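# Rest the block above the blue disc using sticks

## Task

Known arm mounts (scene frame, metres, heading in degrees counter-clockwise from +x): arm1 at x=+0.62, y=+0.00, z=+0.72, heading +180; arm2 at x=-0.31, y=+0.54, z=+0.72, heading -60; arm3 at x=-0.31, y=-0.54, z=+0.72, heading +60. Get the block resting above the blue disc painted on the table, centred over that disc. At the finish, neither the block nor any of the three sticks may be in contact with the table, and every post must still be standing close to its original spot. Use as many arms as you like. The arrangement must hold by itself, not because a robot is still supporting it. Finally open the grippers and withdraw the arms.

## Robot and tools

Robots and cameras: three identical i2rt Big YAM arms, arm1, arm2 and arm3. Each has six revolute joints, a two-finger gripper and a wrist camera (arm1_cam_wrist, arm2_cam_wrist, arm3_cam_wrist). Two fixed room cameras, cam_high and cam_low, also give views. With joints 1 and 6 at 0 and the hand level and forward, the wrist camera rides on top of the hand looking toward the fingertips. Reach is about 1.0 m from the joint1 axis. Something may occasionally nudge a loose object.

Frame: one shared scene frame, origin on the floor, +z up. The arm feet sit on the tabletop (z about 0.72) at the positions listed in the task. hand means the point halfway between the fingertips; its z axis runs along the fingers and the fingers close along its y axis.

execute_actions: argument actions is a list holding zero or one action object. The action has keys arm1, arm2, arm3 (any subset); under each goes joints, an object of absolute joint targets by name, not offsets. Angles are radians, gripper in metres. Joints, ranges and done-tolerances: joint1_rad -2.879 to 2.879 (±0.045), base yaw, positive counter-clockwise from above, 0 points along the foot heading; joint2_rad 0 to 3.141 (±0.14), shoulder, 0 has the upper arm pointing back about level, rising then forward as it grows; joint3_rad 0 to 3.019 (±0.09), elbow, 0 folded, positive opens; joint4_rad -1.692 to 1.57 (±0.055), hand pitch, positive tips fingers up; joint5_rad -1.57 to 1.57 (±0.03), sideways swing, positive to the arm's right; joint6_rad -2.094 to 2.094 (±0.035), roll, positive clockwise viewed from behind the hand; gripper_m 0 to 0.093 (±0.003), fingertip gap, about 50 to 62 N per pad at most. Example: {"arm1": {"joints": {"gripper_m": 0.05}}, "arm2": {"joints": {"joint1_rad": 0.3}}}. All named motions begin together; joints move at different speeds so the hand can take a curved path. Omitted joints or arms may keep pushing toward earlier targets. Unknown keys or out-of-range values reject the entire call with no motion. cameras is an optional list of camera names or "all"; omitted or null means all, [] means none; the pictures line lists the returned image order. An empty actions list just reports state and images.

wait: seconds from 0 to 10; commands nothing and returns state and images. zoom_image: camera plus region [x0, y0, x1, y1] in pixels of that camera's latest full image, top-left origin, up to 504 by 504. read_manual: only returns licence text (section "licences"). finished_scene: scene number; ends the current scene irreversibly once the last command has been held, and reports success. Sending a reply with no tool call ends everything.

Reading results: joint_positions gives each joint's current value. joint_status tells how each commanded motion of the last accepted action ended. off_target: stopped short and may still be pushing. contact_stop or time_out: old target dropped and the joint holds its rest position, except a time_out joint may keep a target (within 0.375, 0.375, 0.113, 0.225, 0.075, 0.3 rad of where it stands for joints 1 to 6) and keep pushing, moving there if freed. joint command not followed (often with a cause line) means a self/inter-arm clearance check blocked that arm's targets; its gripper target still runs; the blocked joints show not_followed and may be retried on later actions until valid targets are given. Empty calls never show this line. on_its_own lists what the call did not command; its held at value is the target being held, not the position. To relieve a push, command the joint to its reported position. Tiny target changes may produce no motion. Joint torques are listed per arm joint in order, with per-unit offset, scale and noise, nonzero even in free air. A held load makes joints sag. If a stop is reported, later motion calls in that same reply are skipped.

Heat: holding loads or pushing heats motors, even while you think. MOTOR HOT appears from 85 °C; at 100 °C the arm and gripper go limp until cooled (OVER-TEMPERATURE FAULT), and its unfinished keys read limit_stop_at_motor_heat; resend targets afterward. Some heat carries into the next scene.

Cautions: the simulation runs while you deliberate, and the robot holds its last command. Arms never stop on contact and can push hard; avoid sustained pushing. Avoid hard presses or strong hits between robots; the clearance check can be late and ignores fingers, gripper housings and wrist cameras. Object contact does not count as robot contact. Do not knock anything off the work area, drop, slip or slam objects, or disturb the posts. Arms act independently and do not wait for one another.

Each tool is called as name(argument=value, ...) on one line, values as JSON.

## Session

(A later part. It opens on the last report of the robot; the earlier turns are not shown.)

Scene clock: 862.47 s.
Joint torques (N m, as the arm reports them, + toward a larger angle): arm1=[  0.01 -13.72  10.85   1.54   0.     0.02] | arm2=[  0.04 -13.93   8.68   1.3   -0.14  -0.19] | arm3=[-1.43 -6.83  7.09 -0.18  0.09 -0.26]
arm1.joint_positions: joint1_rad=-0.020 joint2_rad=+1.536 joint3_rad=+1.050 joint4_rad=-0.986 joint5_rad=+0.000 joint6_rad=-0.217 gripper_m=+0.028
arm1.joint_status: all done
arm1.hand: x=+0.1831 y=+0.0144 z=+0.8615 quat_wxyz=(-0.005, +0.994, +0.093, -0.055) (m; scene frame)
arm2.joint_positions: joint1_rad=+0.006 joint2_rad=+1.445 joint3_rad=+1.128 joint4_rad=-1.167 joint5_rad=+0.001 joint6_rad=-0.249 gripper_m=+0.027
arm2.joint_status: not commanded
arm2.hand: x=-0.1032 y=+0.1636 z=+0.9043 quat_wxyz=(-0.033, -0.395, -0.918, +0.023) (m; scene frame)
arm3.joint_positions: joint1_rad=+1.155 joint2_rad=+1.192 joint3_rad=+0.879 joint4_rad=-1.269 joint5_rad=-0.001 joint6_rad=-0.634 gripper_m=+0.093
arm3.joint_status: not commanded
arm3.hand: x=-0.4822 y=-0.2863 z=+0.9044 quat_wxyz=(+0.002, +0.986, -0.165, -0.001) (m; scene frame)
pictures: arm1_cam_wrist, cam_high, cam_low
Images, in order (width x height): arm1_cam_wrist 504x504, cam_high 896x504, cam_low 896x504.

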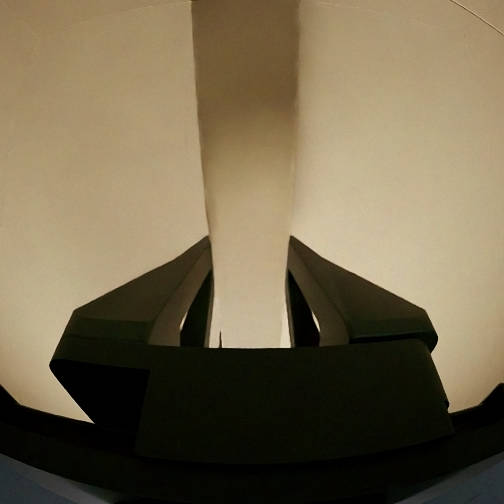

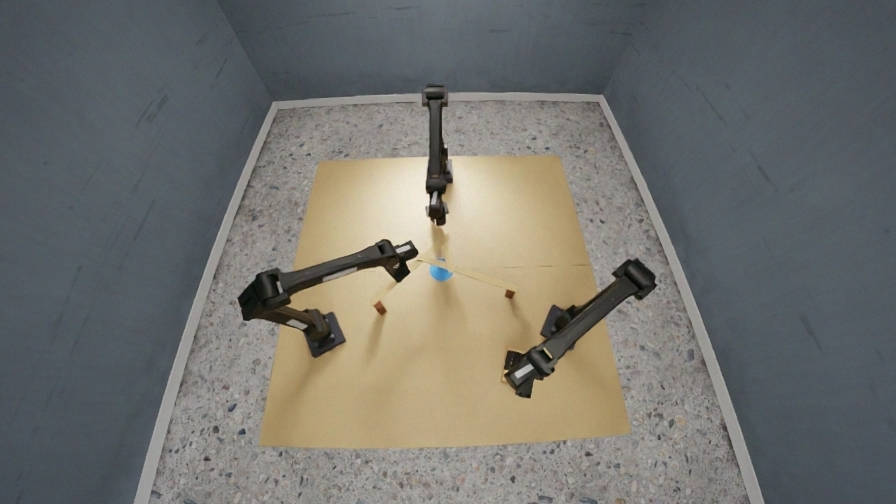

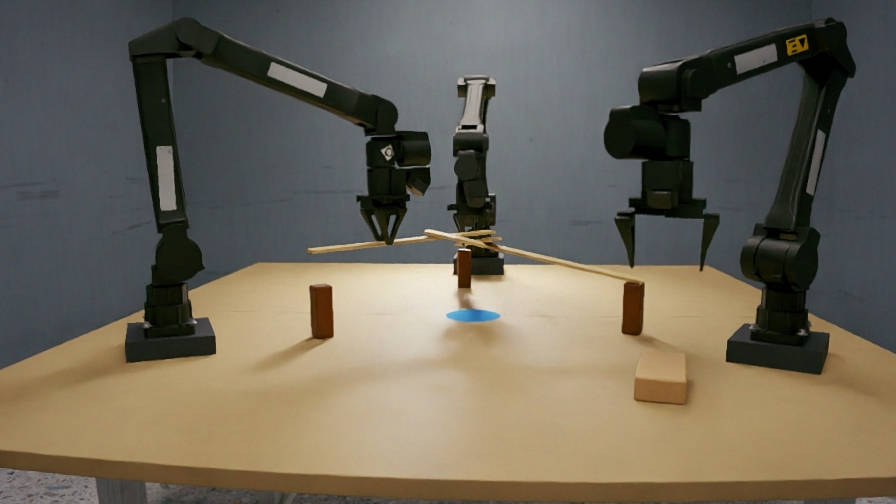

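zoom_image(camera="cam_high", region=[410, 215, 480, 285])

zoom_image(camera="cam_low", region=[440, 215, 520, 265])

Region (410, 215, 480, 285) of cam_high's 896x504 image, scaled by 7.200, with more detail than that image has.

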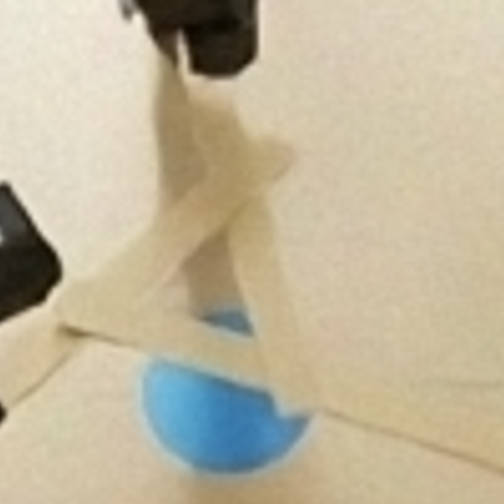

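Region (440, 215, 520, 265) of cam_low's 896x504 image, scaled by 6.300, with more detail than that image has; it fills the top 315 rows of this view, and the rest is white.

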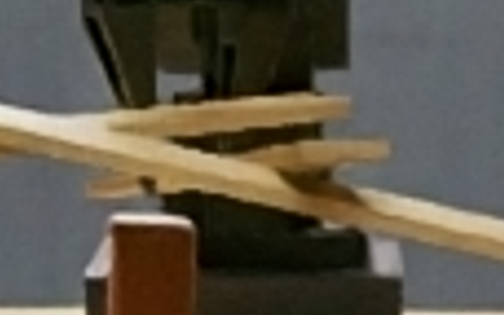

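execute_actions(actions=[{"arm1":{"joints":{"joint1_rad":0.002,"joint6_rad":-0.164}}}], cameras=["cam_high","cam_low"])

zoom_image(camera="cam_low", region=[440, 215, 520, 265])

zoom_image(camera="cam_high", region=[410, 215, 480, 285])

Scene clock: 901.13 s.
Joint torques (N m, as the arm reports them, + toward a larger angle): arm1=[  0.9  -13.67  10.89   1.53   0.     0.19] | arm2=[ -0.07 -13.93   8.7    1.33  -0.13  -0.19] | arm3=[-1.87 -7.03  7.09 -0.18  0.08 -0.27]
arm1.joint_positions: joint1_rad=-0.011 joint2_rad=+1.536 joint3_rad=+1.050 joint4_rad=-0.986 joint5_rad=+0.000 joint6_rad=-0.176 gripper_m=+0.028
arm1.joint_status: all done
arm1.hand: x=+0.1829 y=+0.0104 z=+0.8615 quat_wxyz=(-0.003, +0.996, +0.077, -0.055) (m; scene frame)
arm2.joint_positions: joint1_rad=+0.006 joint2_rad=+1.445 joint3_rad=+1.128 joint4_rad=-1.167 joint5_rad=+0.001 joint6_rad=-0.250 gripper_m=+0.027
arm2.joint_status: not commanded
arm2.hand: x=-0.1032 y=+0.1636 z=+0.9043 quat_wxyz=(-0.033, -0.395, -0.918, +0.023) (m; scene frame)
arm3.joint_positions: joint1_rad=+1.155 joint2_rad=+1.192 joint3_rad=+0.879 joint4_rad=-1.269 joint5_rad=-0.001 joint6_rad=-0.634 gripper_m=+0.093
arm3.joint_status: not commanded
arm3.hand: x=-0.4822 y=-0.2863 z=+0.9044 quat_wxyz=(+0.002, +0.986, -0.165, -0.001) (m; scene frame)
pictures: cam_high, cam_low
Images, in order (width x height): cam_high 896x504, cam_low 896x504.

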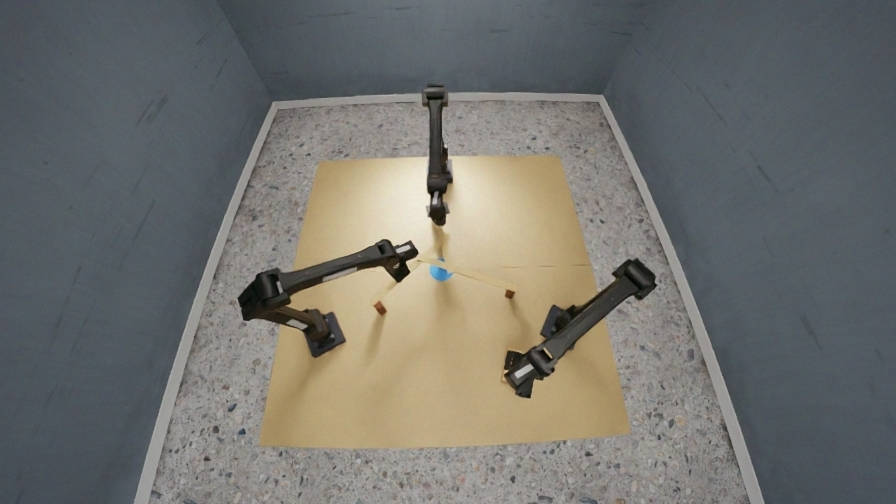

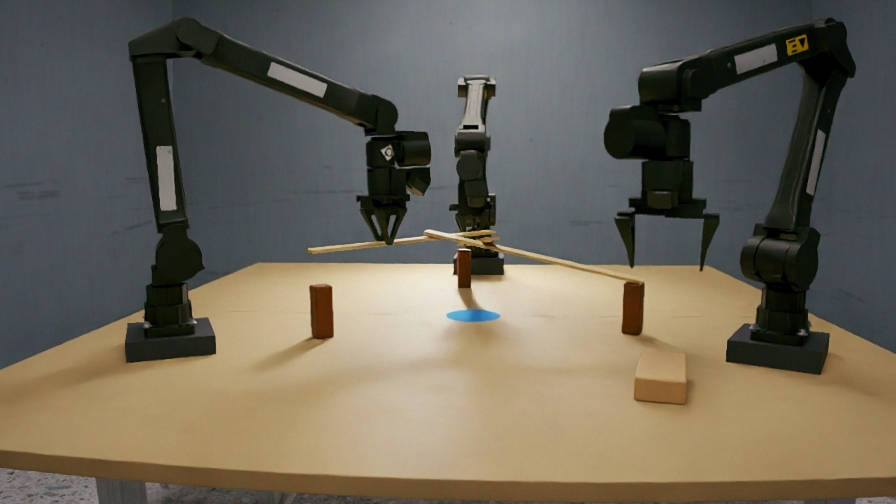

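Region (440, 215, 520, 265) of cam_low's 896x504 image, scaled by 6.300, with more detail than that image has; it fills the top 315 rows of this view, and the rest is white.

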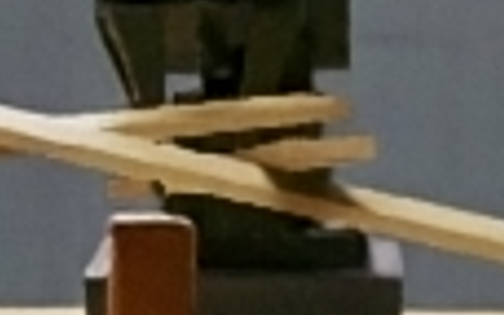

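Region (410, 215, 480, 285) of cam_high's 896x504 image, scaled by 7.200, with more detail than that image has.

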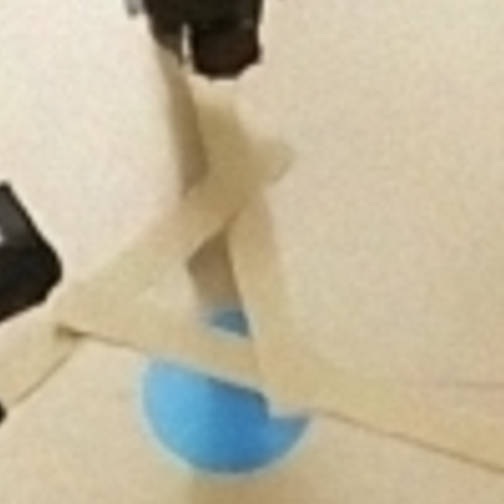

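execute_actions(actions=[{"arm1":{"joints":{"joint2_rad":1.538,"joint4_rad":-0.955}}}], cameras=["cam_low"])

zoom_image(camera="cam_low", region=[440, 215, 520, 265])

Scene clock: 904.20 s.
Joint torques (N m, as the arm reports them, + toward a larger angle): arm1=[  0.89 -12.31  10.91   1.65   0.     0.18] | arm2=[  0.   -13.48   8.64   1.32  -0.12  -0.2 ] | arm3=[-1.56 -6.87  7.1  -0.13  0.07 -0.27]
arm1.joint_positions: joint1_rad=-0.011 joint2_rad=+1.536 joint3_rad=+1.050 joint4_rad=-0.973 joint5_rad=+0.000 joint6_rad=-0.173 gripper_m=+0.028
arm1.joint_status: all done
arm1.hand: x=+0.1797 y=+0.0105 z=+0.8619 quat_wxyz=(-0.004, +0.995, +0.075, -0.062) (m; scene frame)
arm2.joint_positions: joint1_rad=+0.006 joint2_rad=+1.445 joint3_rad=+1.128 joint4_rad=-1.167 joint5_rad=+0.001 joint6_rad=-0.250 gripper_m=+0.027
arm2.joint_status: not commanded
arm2.hand: x=-0.1032 y=+0.1636 z=+0.9043 quat_wxyz=(-0.033, -0.395, -0.918, +0.023) (m; scene frame)
arm3.joint_positions: joint1_rad=+1.155 joint2_rad=+1.192 joint3_rad=+0.879 joint4_rad=-1.269 joint5_rad=-0.001 joint6_rad=-0.634 gripper_m=+0.093
arm3.joint_status: not commanded
arm3.hand: x=-0.4822 y=-0.2863 z=+0.9044 quat_wxyz=(+0.002, +0.986, -0.165, -0.001) (m; scene frame)
pictures: cam_low
Images, in order (width x height): cam_low 896x504.

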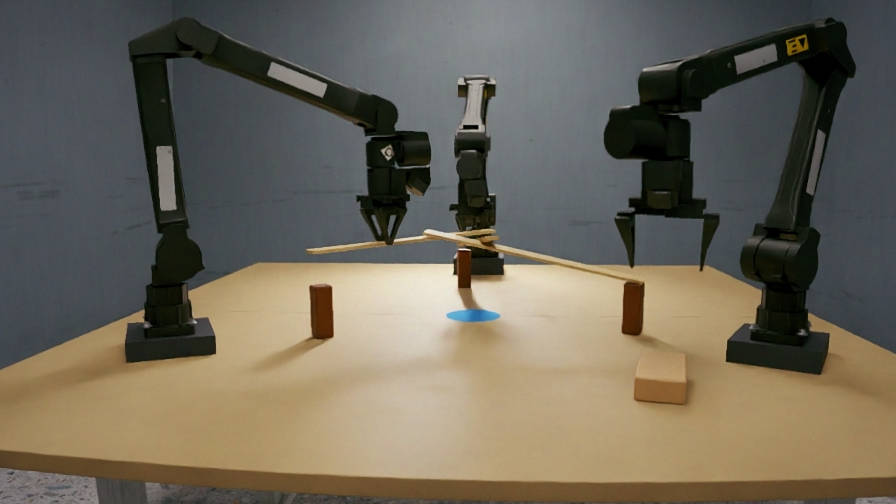

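Region (440, 215, 520, 265) of cam_low's 896x504 image, scaled by 6.300, with more detail than that image has; it fills the top 315 rows of this view, and the rest is white.

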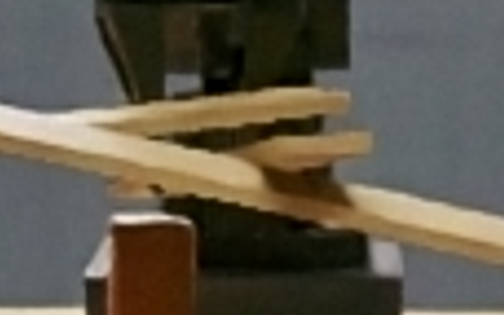

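execute_actions(actions=[{"arm1":{"joints":{"joint2_rad":1.562}}}], cameras=["cam_low"])

zoom_image(camera="cam_low", region=[440, 215, 520, 265])

Scene clock: 910.83 s.
Joint torques (N m, as the arm reports them, + toward a larger angle): arm1=[  0.84 -11.16  10.79   1.5    0.01   0.17] | arm2=[  0.13 -13.81   8.71   1.27  -0.12  -0.17] | arm3=[-1.49 -6.84  7.1  -0.17  0.1  -0.25]
arm1.joint_positions: joint1_rad=-0.011 joint2_rad=+1.546 joint3_rad=+1.050 joint4_rad=-0.971 joint5_rad=+0.000 joint6_rad=-0.173 gripper_m=+0.028
arm1.joint_status: all done
arm1.hand: x=+0.1795 y=+0.0104 z=+0.8576 quat_wxyz=(-0.004, +0.995, +0.075, -0.058) (m; scene frame)
arm2.joint_positions: joint1_rad=+0.006 joint2_rad=+1.445 joint3_rad=+1.128 joint4_rad=-1.167 joint5_rad=+0.001 joint6_rad=-0.250 gripper_m=+0.027
arm2.joint_status: not commanded
arm2.hand: x=-0.1032 y=+0.1636 z=+0.9043 quat_wxyz=(-0.033, -0.395, -0.918, +0.023) (m; scene frame)
arm3.joint_positions: joint1_rad=+1.155 joint2_rad=+1.192 joint3_rad=+0.879 joint4_rad=-1.269 joint5_rad=-0.001 joint6_rad=-0.634 gripper_m=+0.093
arm3.joint_status: not commanded
arm3.hand: x=-0.4822 y=-0.2863 z=+0.9044 quat_wxyz=(+0.002, +0.986, -0.165, -0.001) (m; scene frame)
pictures: cam_low
Images, in order (width x height): cam_low 896x504.

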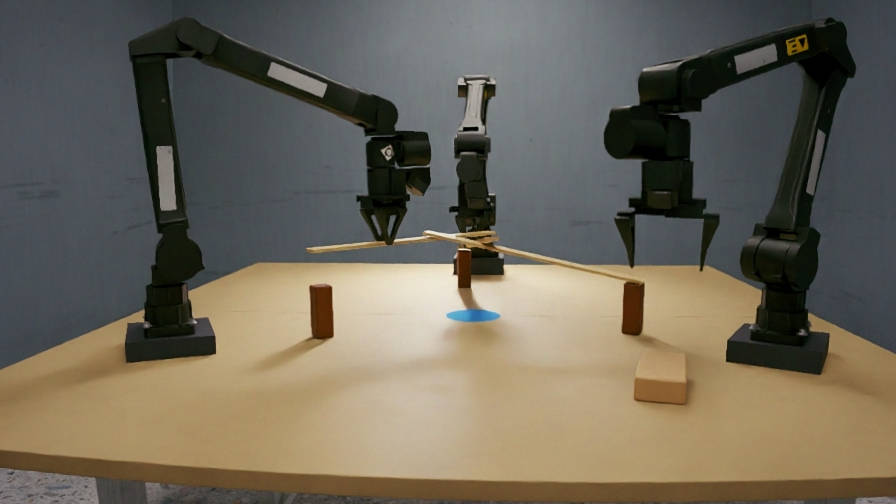

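Region (440, 215, 520, 265) of cam_low's 896x504 image, scaled by 6.300, with more detail than that image has; it fills the top 315 rows of this view, and the rest is white.

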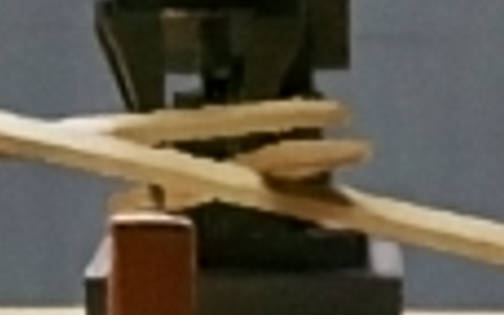

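execute_actions(actions=[{"arm1":{"joints":{"joint2_rad":1.571}}}], cameras=["cam_low"])

zoom_image(camera="cam_low", region=[440, 215, 520, 265])

Scene clock: 915.20 s.
Joint torques (N m, as the arm reports them, + toward a larger angle): arm1=[  0.99 -11.06  10.83   1.47   0.     0.17] | arm2=[  0.13 -13.75   8.53   1.29  -0.11  -0.17] | arm3=[-1.65 -7.04  7.05 -0.17  0.09 -0.26]
arm1.joint_positions: joint1_rad=-0.011 joint2_rad=+1.552 joint3_rad=+1.050 joint4_rad=-0.969 joint5_rad=+0.000 joint6_rad=-0.173 gripper_m=+0.028
arm1.joint_status: all done
arm1.hand: x=+0.1794 y=+0.0104 z=+0.8552 quat_wxyz=(-0.003, +0.996, +0.075, -0.056) (m; scene frame)
arm2.joint_positions: joint1_rad=+0.006 joint2_rad=+1.445 joint3_rad=+1.128 joint4_rad=-1.167 joint5_rad=+0.001 joint6_rad=-0.250 gripper_m=+0.027
arm2.joint_status: not commanded
arm2.hand: x=-0.1032 y=+0.1636 z=+0.9043 quat_wxyz=(-0.033, -0.395, -0.918, +0.023) (m; scene frame)
arm3.joint_positions: joint1_rad=+1.155 joint2_rad=+1.192 joint3_rad=+0.879 joint4_rad=-1.269 joint5_rad=-0.001 joint6_rad=-0.634 gripper_m=+0.093
arm3.joint_status: not commanded
arm3.hand: x=-0.4822 y=-0.2863 z=+0.9044 quat_wxyz=(+0.002, +0.986, -0.165, -0.001) (m; scene frame)
pictures: cam_low
Images, in order (width x height): cam_low 896x504.

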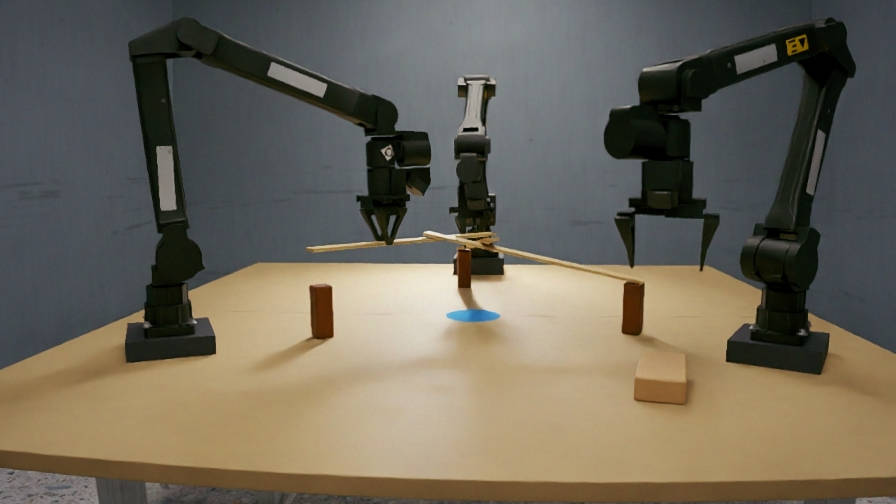

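Region (440, 215, 520, 265) of cam_low's 896x504 image, scaled by 6.300, with more detail than that image has; it fills the top 315 rows of this view, and the rest is white.

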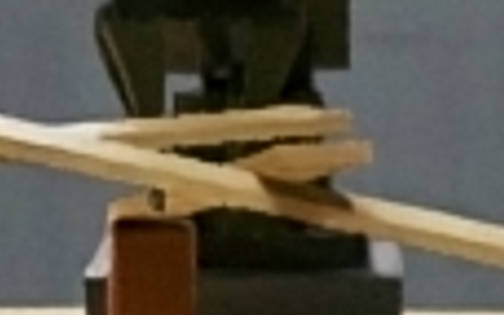

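zoom_image(camera="cam_low", region=[290, 200, 510, 300])

Region (290, 200, 510, 300) of cam_low's 896x504 image, scaled by 2.291, with more detail than that image has; it fills the top 229 rows of this view, and the rest is white.

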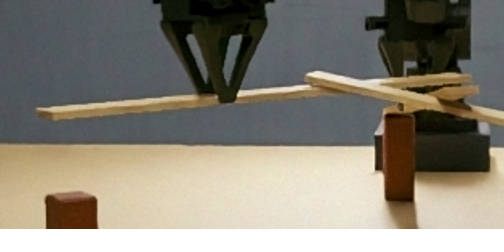

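execute_actions(actions=[{"arm1":{"joints":{"gripper_m":0.055}}}], cameras=["cam_low","cam_high"])

zoom_image(camera="cam_low", region=[290, 200, 570, 300])

Scene clock: 924.87 s.
Joint torques (N m, as the arm reports them, + toward a larger angle): arm1=[  0.8  -10.96  10.81   1.47   0.01   0.16] | arm2=[  0.01 -14.04   8.68   1.32  -0.15  -0.17] | arm3=[-1.65 -7.38  7.14 -0.14  0.08 -0.25]
arm1.joint_positions: joint1_rad=-0.011 joint2_rad=+1.553 joint3_rad=+1.050 joint4_rad=-0.969 joint5_rad=+0.000 joint6_rad=-0.172 gripper_m=+0.055
arm1.joint_status: all done
arm1.hand: x=+0.1795 y=+0.0104 z=+0.8548 quat_wxyz=(-0.003, +0.996, +0.075, -0.055) (m; scene frame)
arm2.joint_positions: joint1_rad=+0.006 joint2_rad=+1.445 joint3_rad=+1.128 joint4_rad=-1.167 joint5_rad=+0.001 joint6_rad=-0.250 gripper_m=+0.027
arm2.joint_status: not commanded
arm2.hand: x=-0.1032 y=+0.1636 z=+0.9043 quat_wxyz=(-0.033, -0.395, -0.918, +0.023) (m; scene frame)
arm3.joint_positions: joint1_rad=+1.155 joint2_rad=+1.192 joint3_rad=+0.879 joint4_rad=-1.269 joint5_rad=-0.001 joint6_rad=-0.634 gripper_m=+0.093
arm3.joint_status: not commanded
arm3.hand: x=-0.4822 y=-0.2863 z=+0.9044 quat_wxyz=(+0.002, +0.986, -0.165, -0.001) (m; scene frame)
pictures: cam_high, cam_low
Images, in order (width x height): cam_high 896x504, cam_low 896x504.

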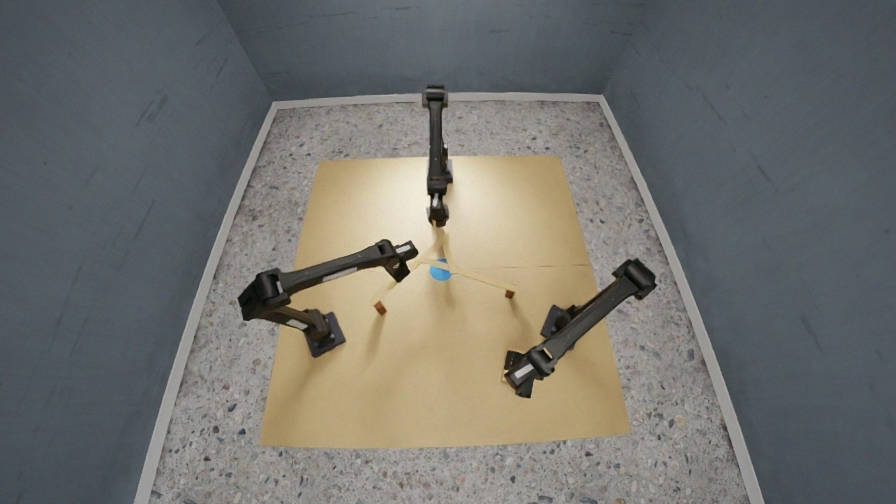

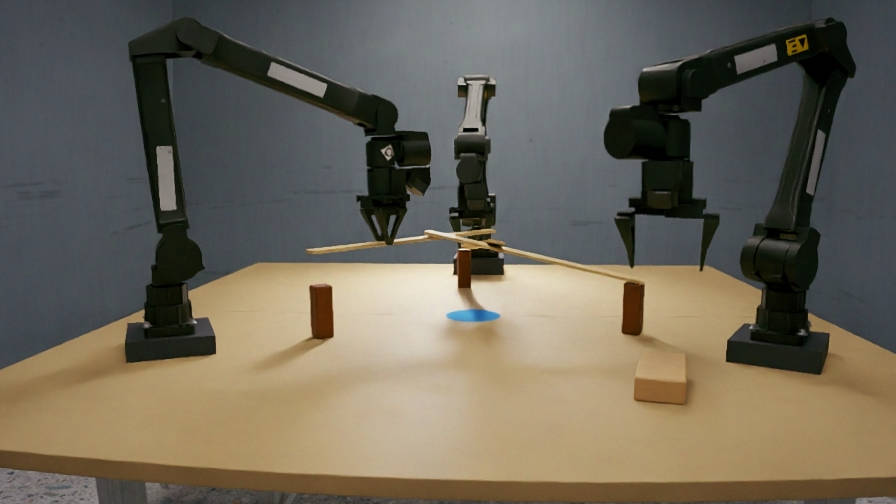

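Region (290, 200, 570, 300) of cam_low's 896x504 image, scaled by 1.800, with more detail than that image has; it fills the top 180 rows of this view, and the rest is white.

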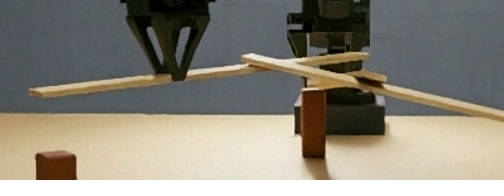

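execute_actions(actions=[{"arm1":{"joints":{"joint2_rad":0.6,"joint3_rad":1.06,"joint4_rad":-1.4}},"arm2":{"joints":{"joint2_rad":1.478,"joint3_rad":1.066,"joint4_rad":-1.066}},"arm3":{"joints":{"joint2_rad":1.336,"joint3_rad":0.693,"joint4_rad":-0.88}}}])

Scene clock: 975.80 s.
Joint torques (N m, as the arm reports them, + toward a larger angle): arm1=[0.81 1.72 9.21 1.27 0.   0.16] | arm2=[ -0.1  -13.48   8.65   1.19  -0.12  -0.18] | arm3=[-1.54 -8.16  6.76  0.62  0.08 -0.26]
arm1.joint_positions: joint1_rad=-0.011 joint2_rad=+0.599 joint3_rad=+1.050 joint4_rad=-1.388 joint5_rad=+0.000 joint6_rad=-0.172 gripper_m=+0.055
arm1.joint_status: all done
arm1.hand: x=+0.3878 y=+0.0070 z=+1.1393 quat_wxyz=(-0.029, +0.946, +0.070, -0.316) (m; scene frame)
arm2.joint_positions: joint1_rad=+0.006 joint2_rad=+1.483 joint3_rad=+1.059 joint4_rad=-1.088 joint5_rad=+0.001 joint6_rad=-0.250 gripper_m=+0.027
arm2.joint_status: all done
arm2.hand: x=-0.1066 y=+0.1702 z=+0.8644 quat_wxyz=(-0.022, -0.395, -0.918, +0.014) (m; scene frame)
arm3.joint_positions: joint1_rad=+1.155 joint2_rad=+1.344 joint3_rad=+0.682 joint4_rad=-0.890 joint5_rad=-0.001 joint6_rad=-0.634 gripper_m=+0.093
arm3.joint_status: all done
arm3.hand: x=-0.4848 y=-0.2833 z=+0.7943 quat_wxyz=(-0.008, +0.986, -0.165, -0.011) (m; scene frame)
pictures: arm1_cam_wrist, arm2_cam_wrist, arm3_cam_wrist, cam_high, cam_low
Images, in order (width x height): arm1_cam_wrist 504x504, arm2_cam_wrist 504x504, arm3_cam_wrist 504x504, cam_high 896x504, cam_low 896x504.

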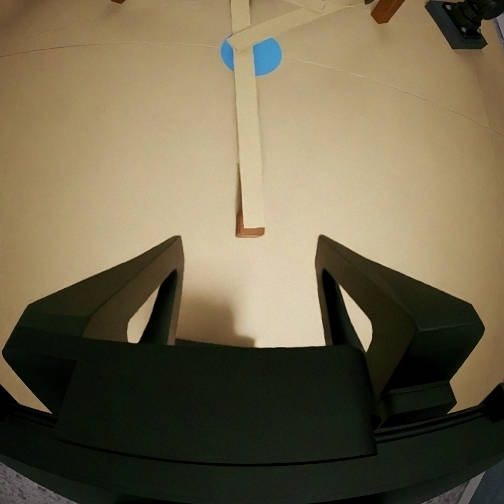

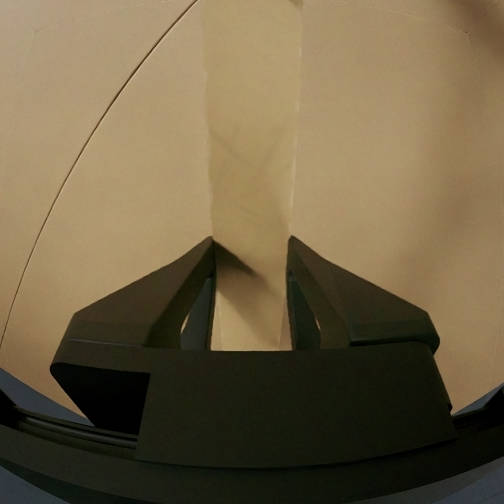

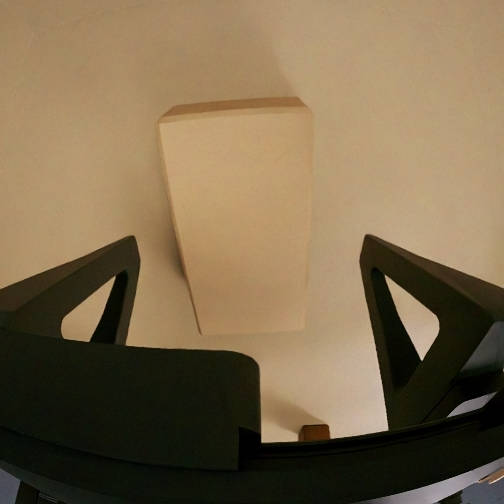

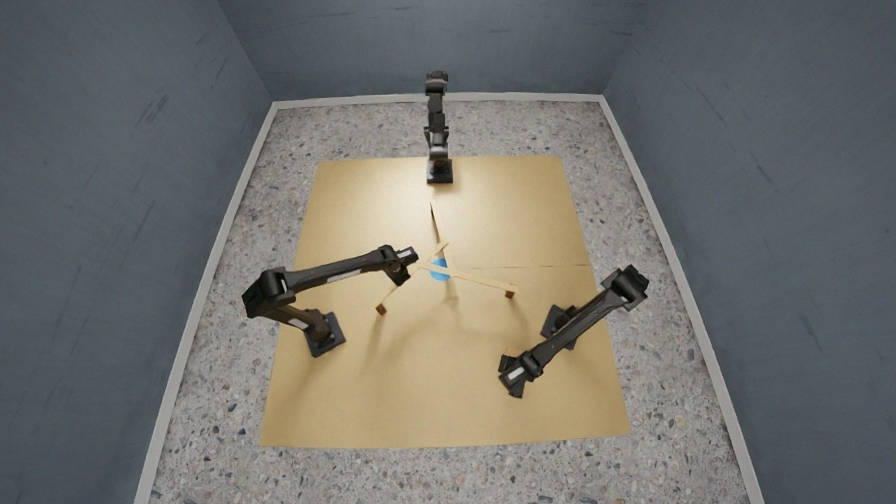

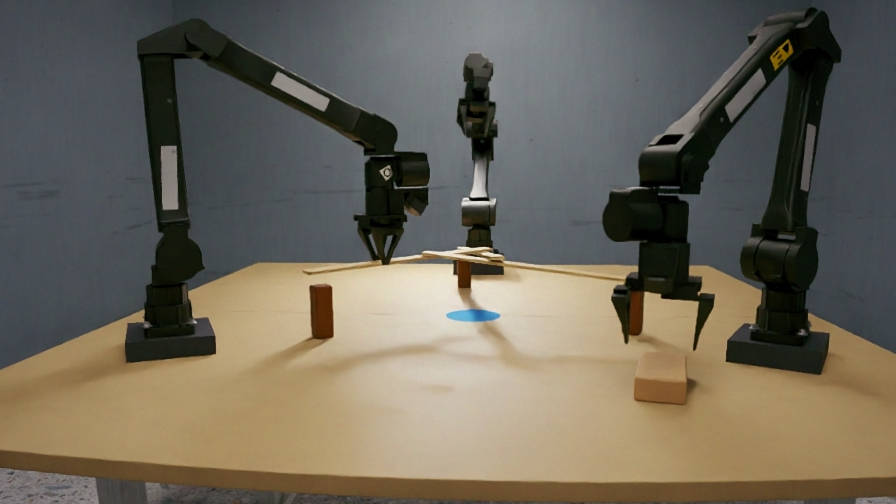

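zoom_image(camera="cam_low", region=[290, 220, 570, 320])

zoom_image(camera="cam_high", region=[360, 190, 530, 330])

Region (290, 220, 570, 320) of cam_low's 896x504 image, scaled by 1.800, with more detail than that image has; it fills the top 180 rows of this view, and the rest is white.

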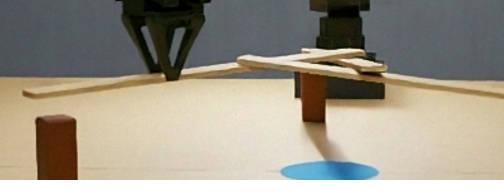

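Region (360, 190, 530, 330) of cam_high's 896x504 image, scaled by 2.965, with more detail than that image has; it fills the top 415 rows of this view, and the rest is white.

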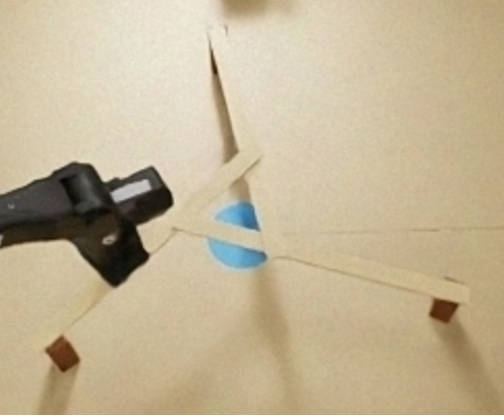

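zoom_image(camera="cam_low", region=[590, 270, 750, 420])

zoom_image(camera="cam_high", region=[470, 320, 570, 420])

Region (590, 270, 750, 420) of cam_low's 896x504 image, scaled by 3.150, with more detail than that image has; it fills the top 472 rows of this view, and the rest is white.

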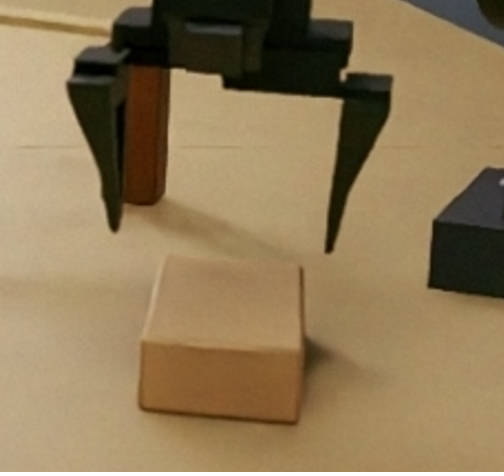

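Region (470, 320, 570, 420) of cam_high's 896x504 image, scaled by 5.040, with more detail than that image has.

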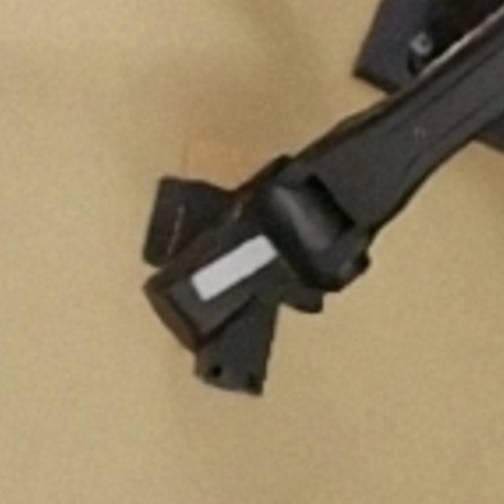

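execute_actions(actions=[{"arm2":{"joints":{"joint4_rad":-1.0}},"arm3":{"joints":{"joint2_rad":1.458,"joint3_rad":0.640,"joint4_rad":-0.716}}}], cameras=["arm3_cam_wrist","cam_high","cam_low"])

zoom_image(camera="cam_low", region=[590, 290, 750, 430])

zoom_image(camera="cam_low", region=[290, 220, 570, 320])

Scene clock: 1062.47 s.
Joint torques (N m, as the arm reports them, + toward a larger angle): arm1=[0.85 1.78 9.22 1.28 0.   0.16] | arm2=[ -0.15 -13.89   8.76   1.45  -0.12  -0.17] | arm3=[-1.74 -8.95  5.16  0.62  0.07 -0.23]
arm1.joint_positions: joint1_rad=-0.011 joint2_rad=+0.599 joint3_rad=+1.050 joint4_rad=-1.388 joint5_rad=+0.000 joint6_rad=-0.172 gripper_m=+0.055
arm1.joint_status: not commanded
arm1.hand: x=+0.3878 y=+0.0070 z=+1.1393 quat_wxyz=(-0.029, +0.946, +0.070, -0.316) (m; scene frame)
arm2.joint_positions: joint1_rad=+0.006 joint2_rad=+1.483 joint3_rad=+1.059 joint4_rad=-1.026 joint5_rad=+0.001 joint6_rad=-0.250 gripper_m=+0.027
arm2.joint_status: all done
arm2.hand: x=-0.0992 y=+0.1568 z=+0.8657 quat_wxyz=(-0.047, -0.394, -0.917, +0.033) (m; scene frame)
arm3.joint_positions: joint1_rad=+1.155 joint2_rad=+1.466 joint3_rad=+0.640 joint4_rad=-0.726 joint5_rad=-0.001 joint6_rad=-0.634 gripper_m=+0.093
arm3.joint_status: all done
arm3.hand: x=-0.4880 y=-0.2790 z=+0.7480 quat_wxyz=(-0.009, +0.986, -0.165, -0.012) (m; scene frame)
pictures: arm3_cam_wrist, cam_high, cam_low
Images, in order (width x height): arm3_cam_wrist 504x504, cam_high 896x504, cam_low 896x504.

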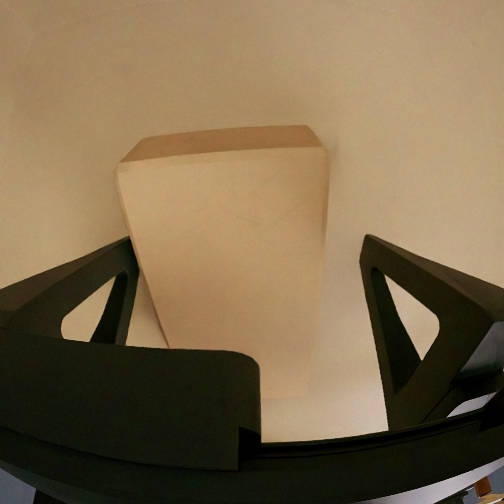

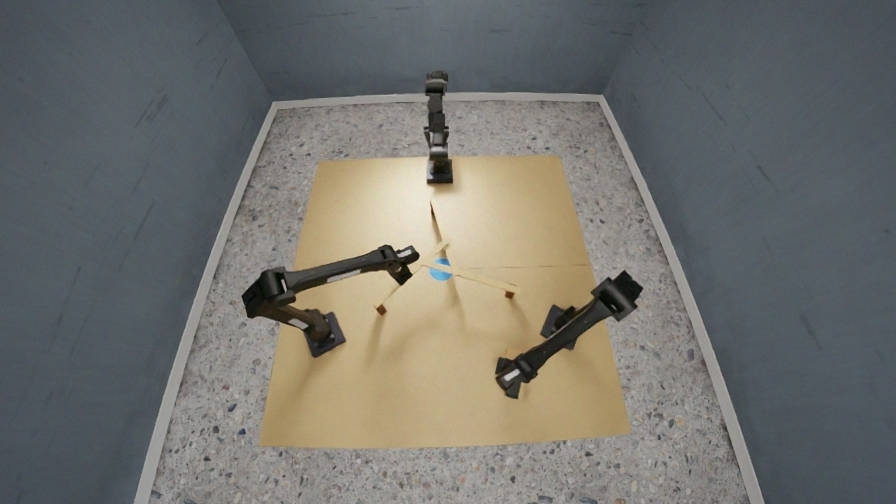

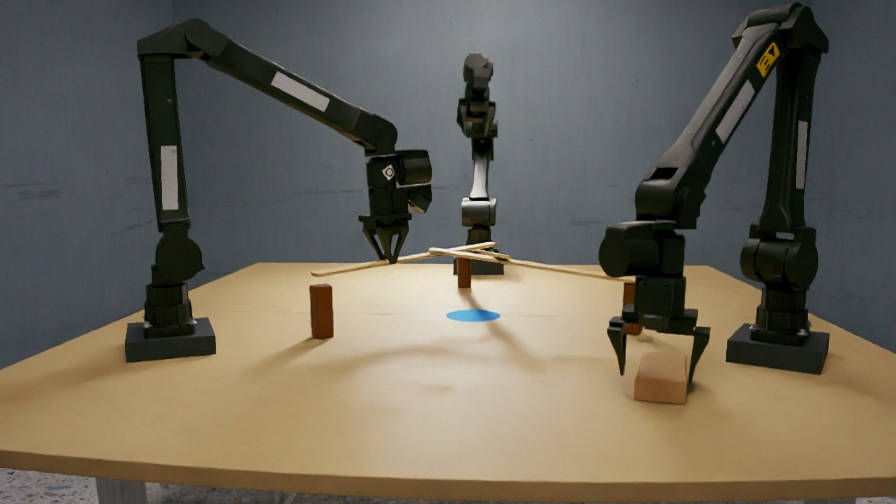

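Region (590, 290, 750, 430) of cam_low's 896x504 image, scaled by 3.150, with more detail than that image has; it fills the top 441 rows of this view, and the rest is white.

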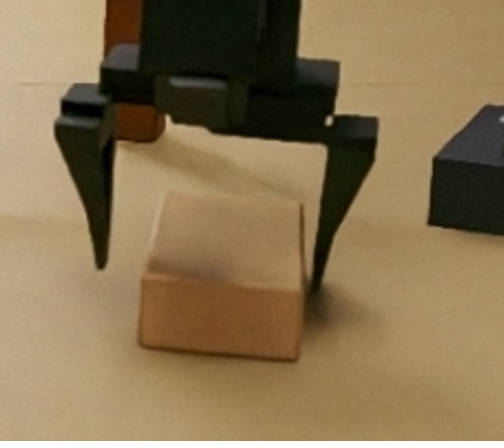

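Region (290, 220, 570, 320) of cam_low's 896x504 image, scaled by 1.800, with more detail than that image has; it fills the top 180 rows of this view, and the rest is white.

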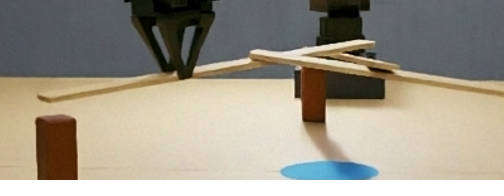

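execute_actions(actions=[{"arm2":{"joints":{"joint2_rad":1.509,"joint3_rad":1.033,"joint4_rad":-0.960}},"arm3":{"joints":{"joint1_rad":1.198,"joint4_rad":-0.772}}}], cameras=["arm3_cam_wrist","cam_high","cam_low"])

zoom_image(camera="cam_low", region=[290, 220, 570, 320])

Scene clock: 1082.17 s.
Joint torques (N m, as the arm reports them, + toward a larger angle): arm1=[0.72 1.74 9.22 1.28 0.   0.16] | arm2=[ -0.51 -12.76   8.07   1.22  -0.13  -0.17] | arm3=[-1.51 -8.82  5.16 -0.21  0.07 -0.27]
arm1.joint_positions: joint1_rad=-0.011 joint2_rad=+0.599 joint3_rad=+1.050 joint4_rad=-1.388 joint5_rad=+0.000 joint6_rad=-0.172 gripper_m=+0.055
arm1.joint_status: not commanded
arm1.hand: x=+0.3878 y=+0.0070 z=+1.1393 quat_wxyz=(-0.029, +0.946, +0.070, -0.316) (m; scene frame)
arm2.joint_positions: joint1_rad=+0.006 joint2_rad=+1.504 joint3_rad=+1.032 joint4_rad=-0.983 joint5_rad=+0.001 joint6_rad=-0.250 gripper_m=+0.027
arm2.joint_status: all done
arm2.hand: x=-0.0998 y=+0.1581 z=+0.8481 quat_wxyz=(-0.045, -0.394, -0.917, +0.032) (m; scene frame)
arm3.joint_positions: joint1_rad=+1.187 joint2_rad=+1.466 joint3_rad=+0.640 joint4_rad=-0.764 joint5_rad=-0.001 joint6_rad=-0.634 gripper_m=+0.093
arm3.joint_status: all done
arm3.hand: x=-0.4905 y=-0.2925 z=+0.7480 quat_wxyz=(+0.005, +0.989, -0.149, +0.002) (m; scene frame)
pictures: arm3_cam_wrist, cam_high, cam_low
Images, in order (width x height): arm3_cam_wrist 504x504, cam_high 896x504, cam_low 896x504.

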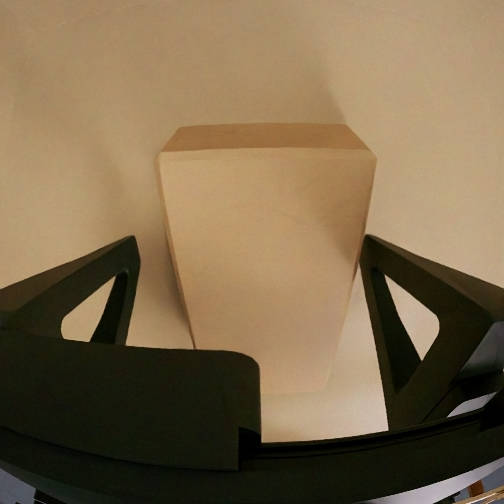

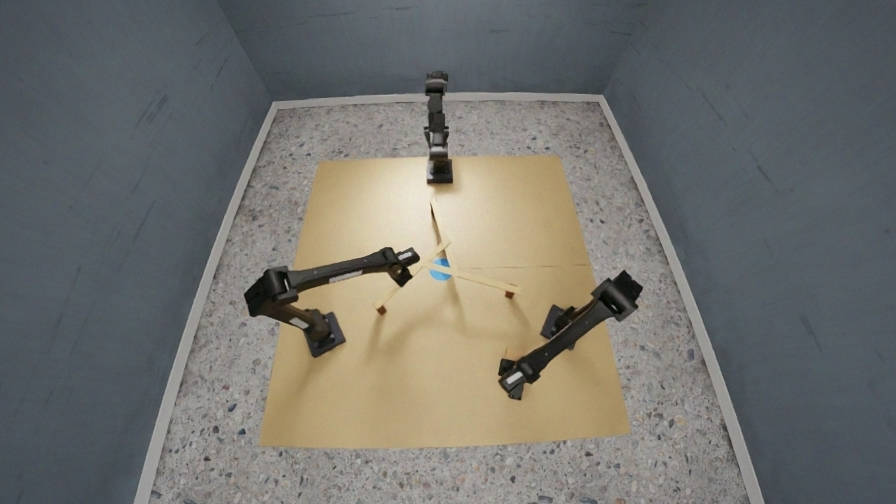

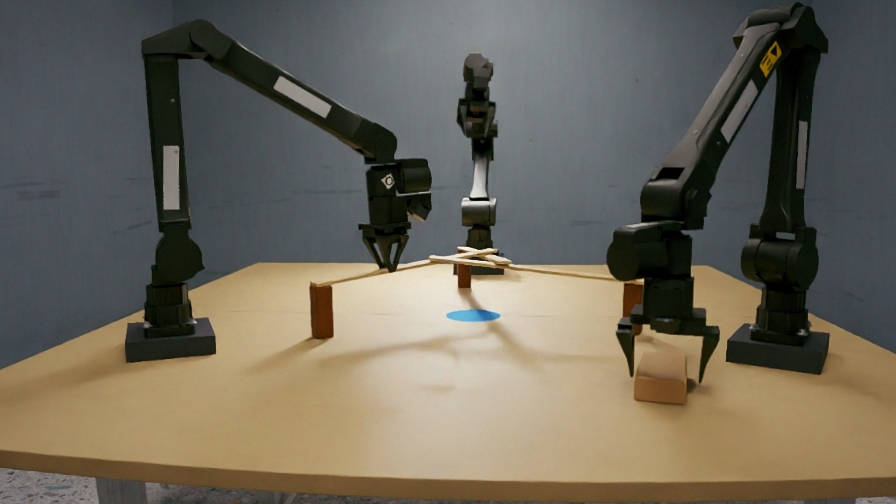

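Region (290, 220, 570, 320) of cam_low's 896x504 image, scaled by 1.800, with more detail than that image has; it fills the top 180 rows of this view, and the rest is white.

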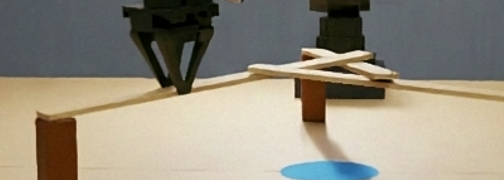

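zoom_image(camera="cam_low", region=[295, 255, 395, 305])

zoom_image(camera="cam_low", region=[420, 230, 520, 290])

zoom_image(camera="cam_high", region=[360, 190, 530, 330])

Region (295, 255, 395, 305) of cam_low's 896x504 image, scaled by 5.040, with more detail than that image has.

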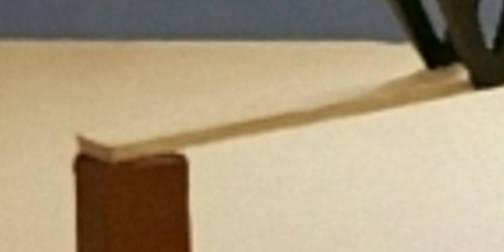

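Region (420, 230, 520, 290) of cam_low's 896x504 image, scaled by 5.040, with more detail than that image has; it fills the top 302 rows of this view, and the rest is white.

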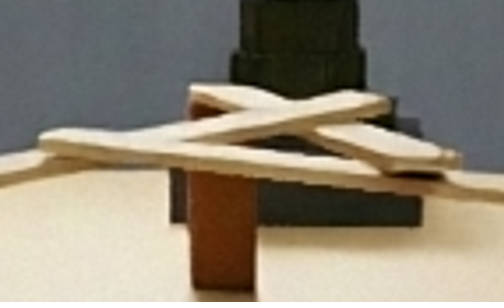

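Region (360, 190, 530, 330) of cam_high's 896x504 image, scaled by 2.965, with more detail than that image has; it fills the top 415 rows of this view, and the rest is white.

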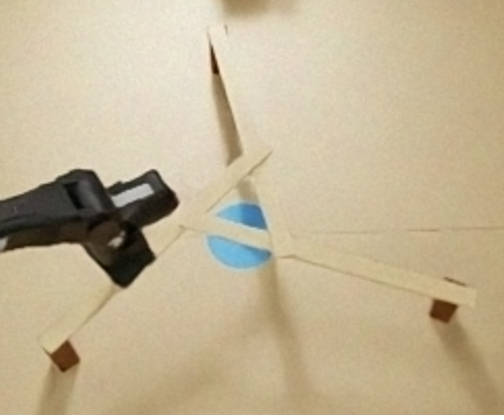

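zoom_image(camera="cam_high", region=[360, 280, 410, 330])

zoom_image(camera="cam_high", region=[485, 265, 535, 315])

Region (360, 280, 410, 330) of cam_high's 896x504 image, scaled by 10.080, with more detail than that image has.

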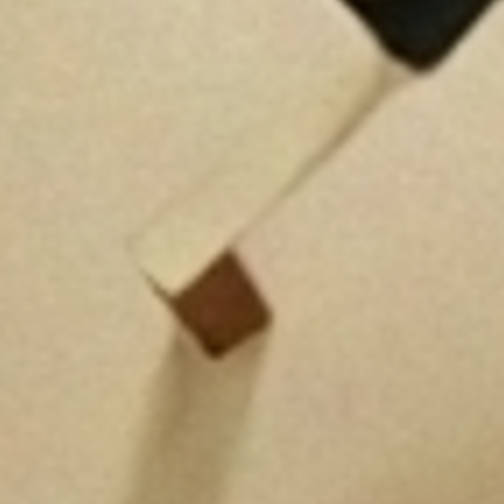

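Region (485, 265, 535, 315) of cam_high's 896x504 image, scaled by 10.080, with more detail than that image has.

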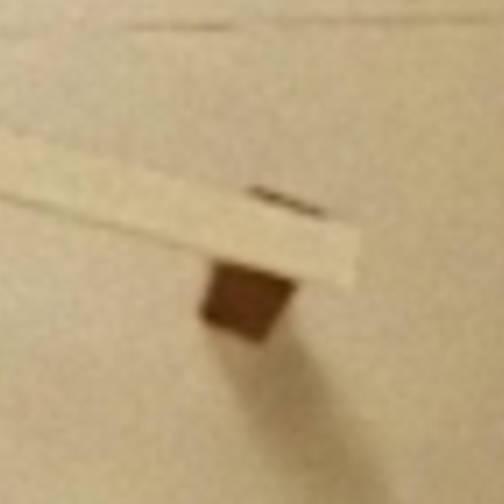

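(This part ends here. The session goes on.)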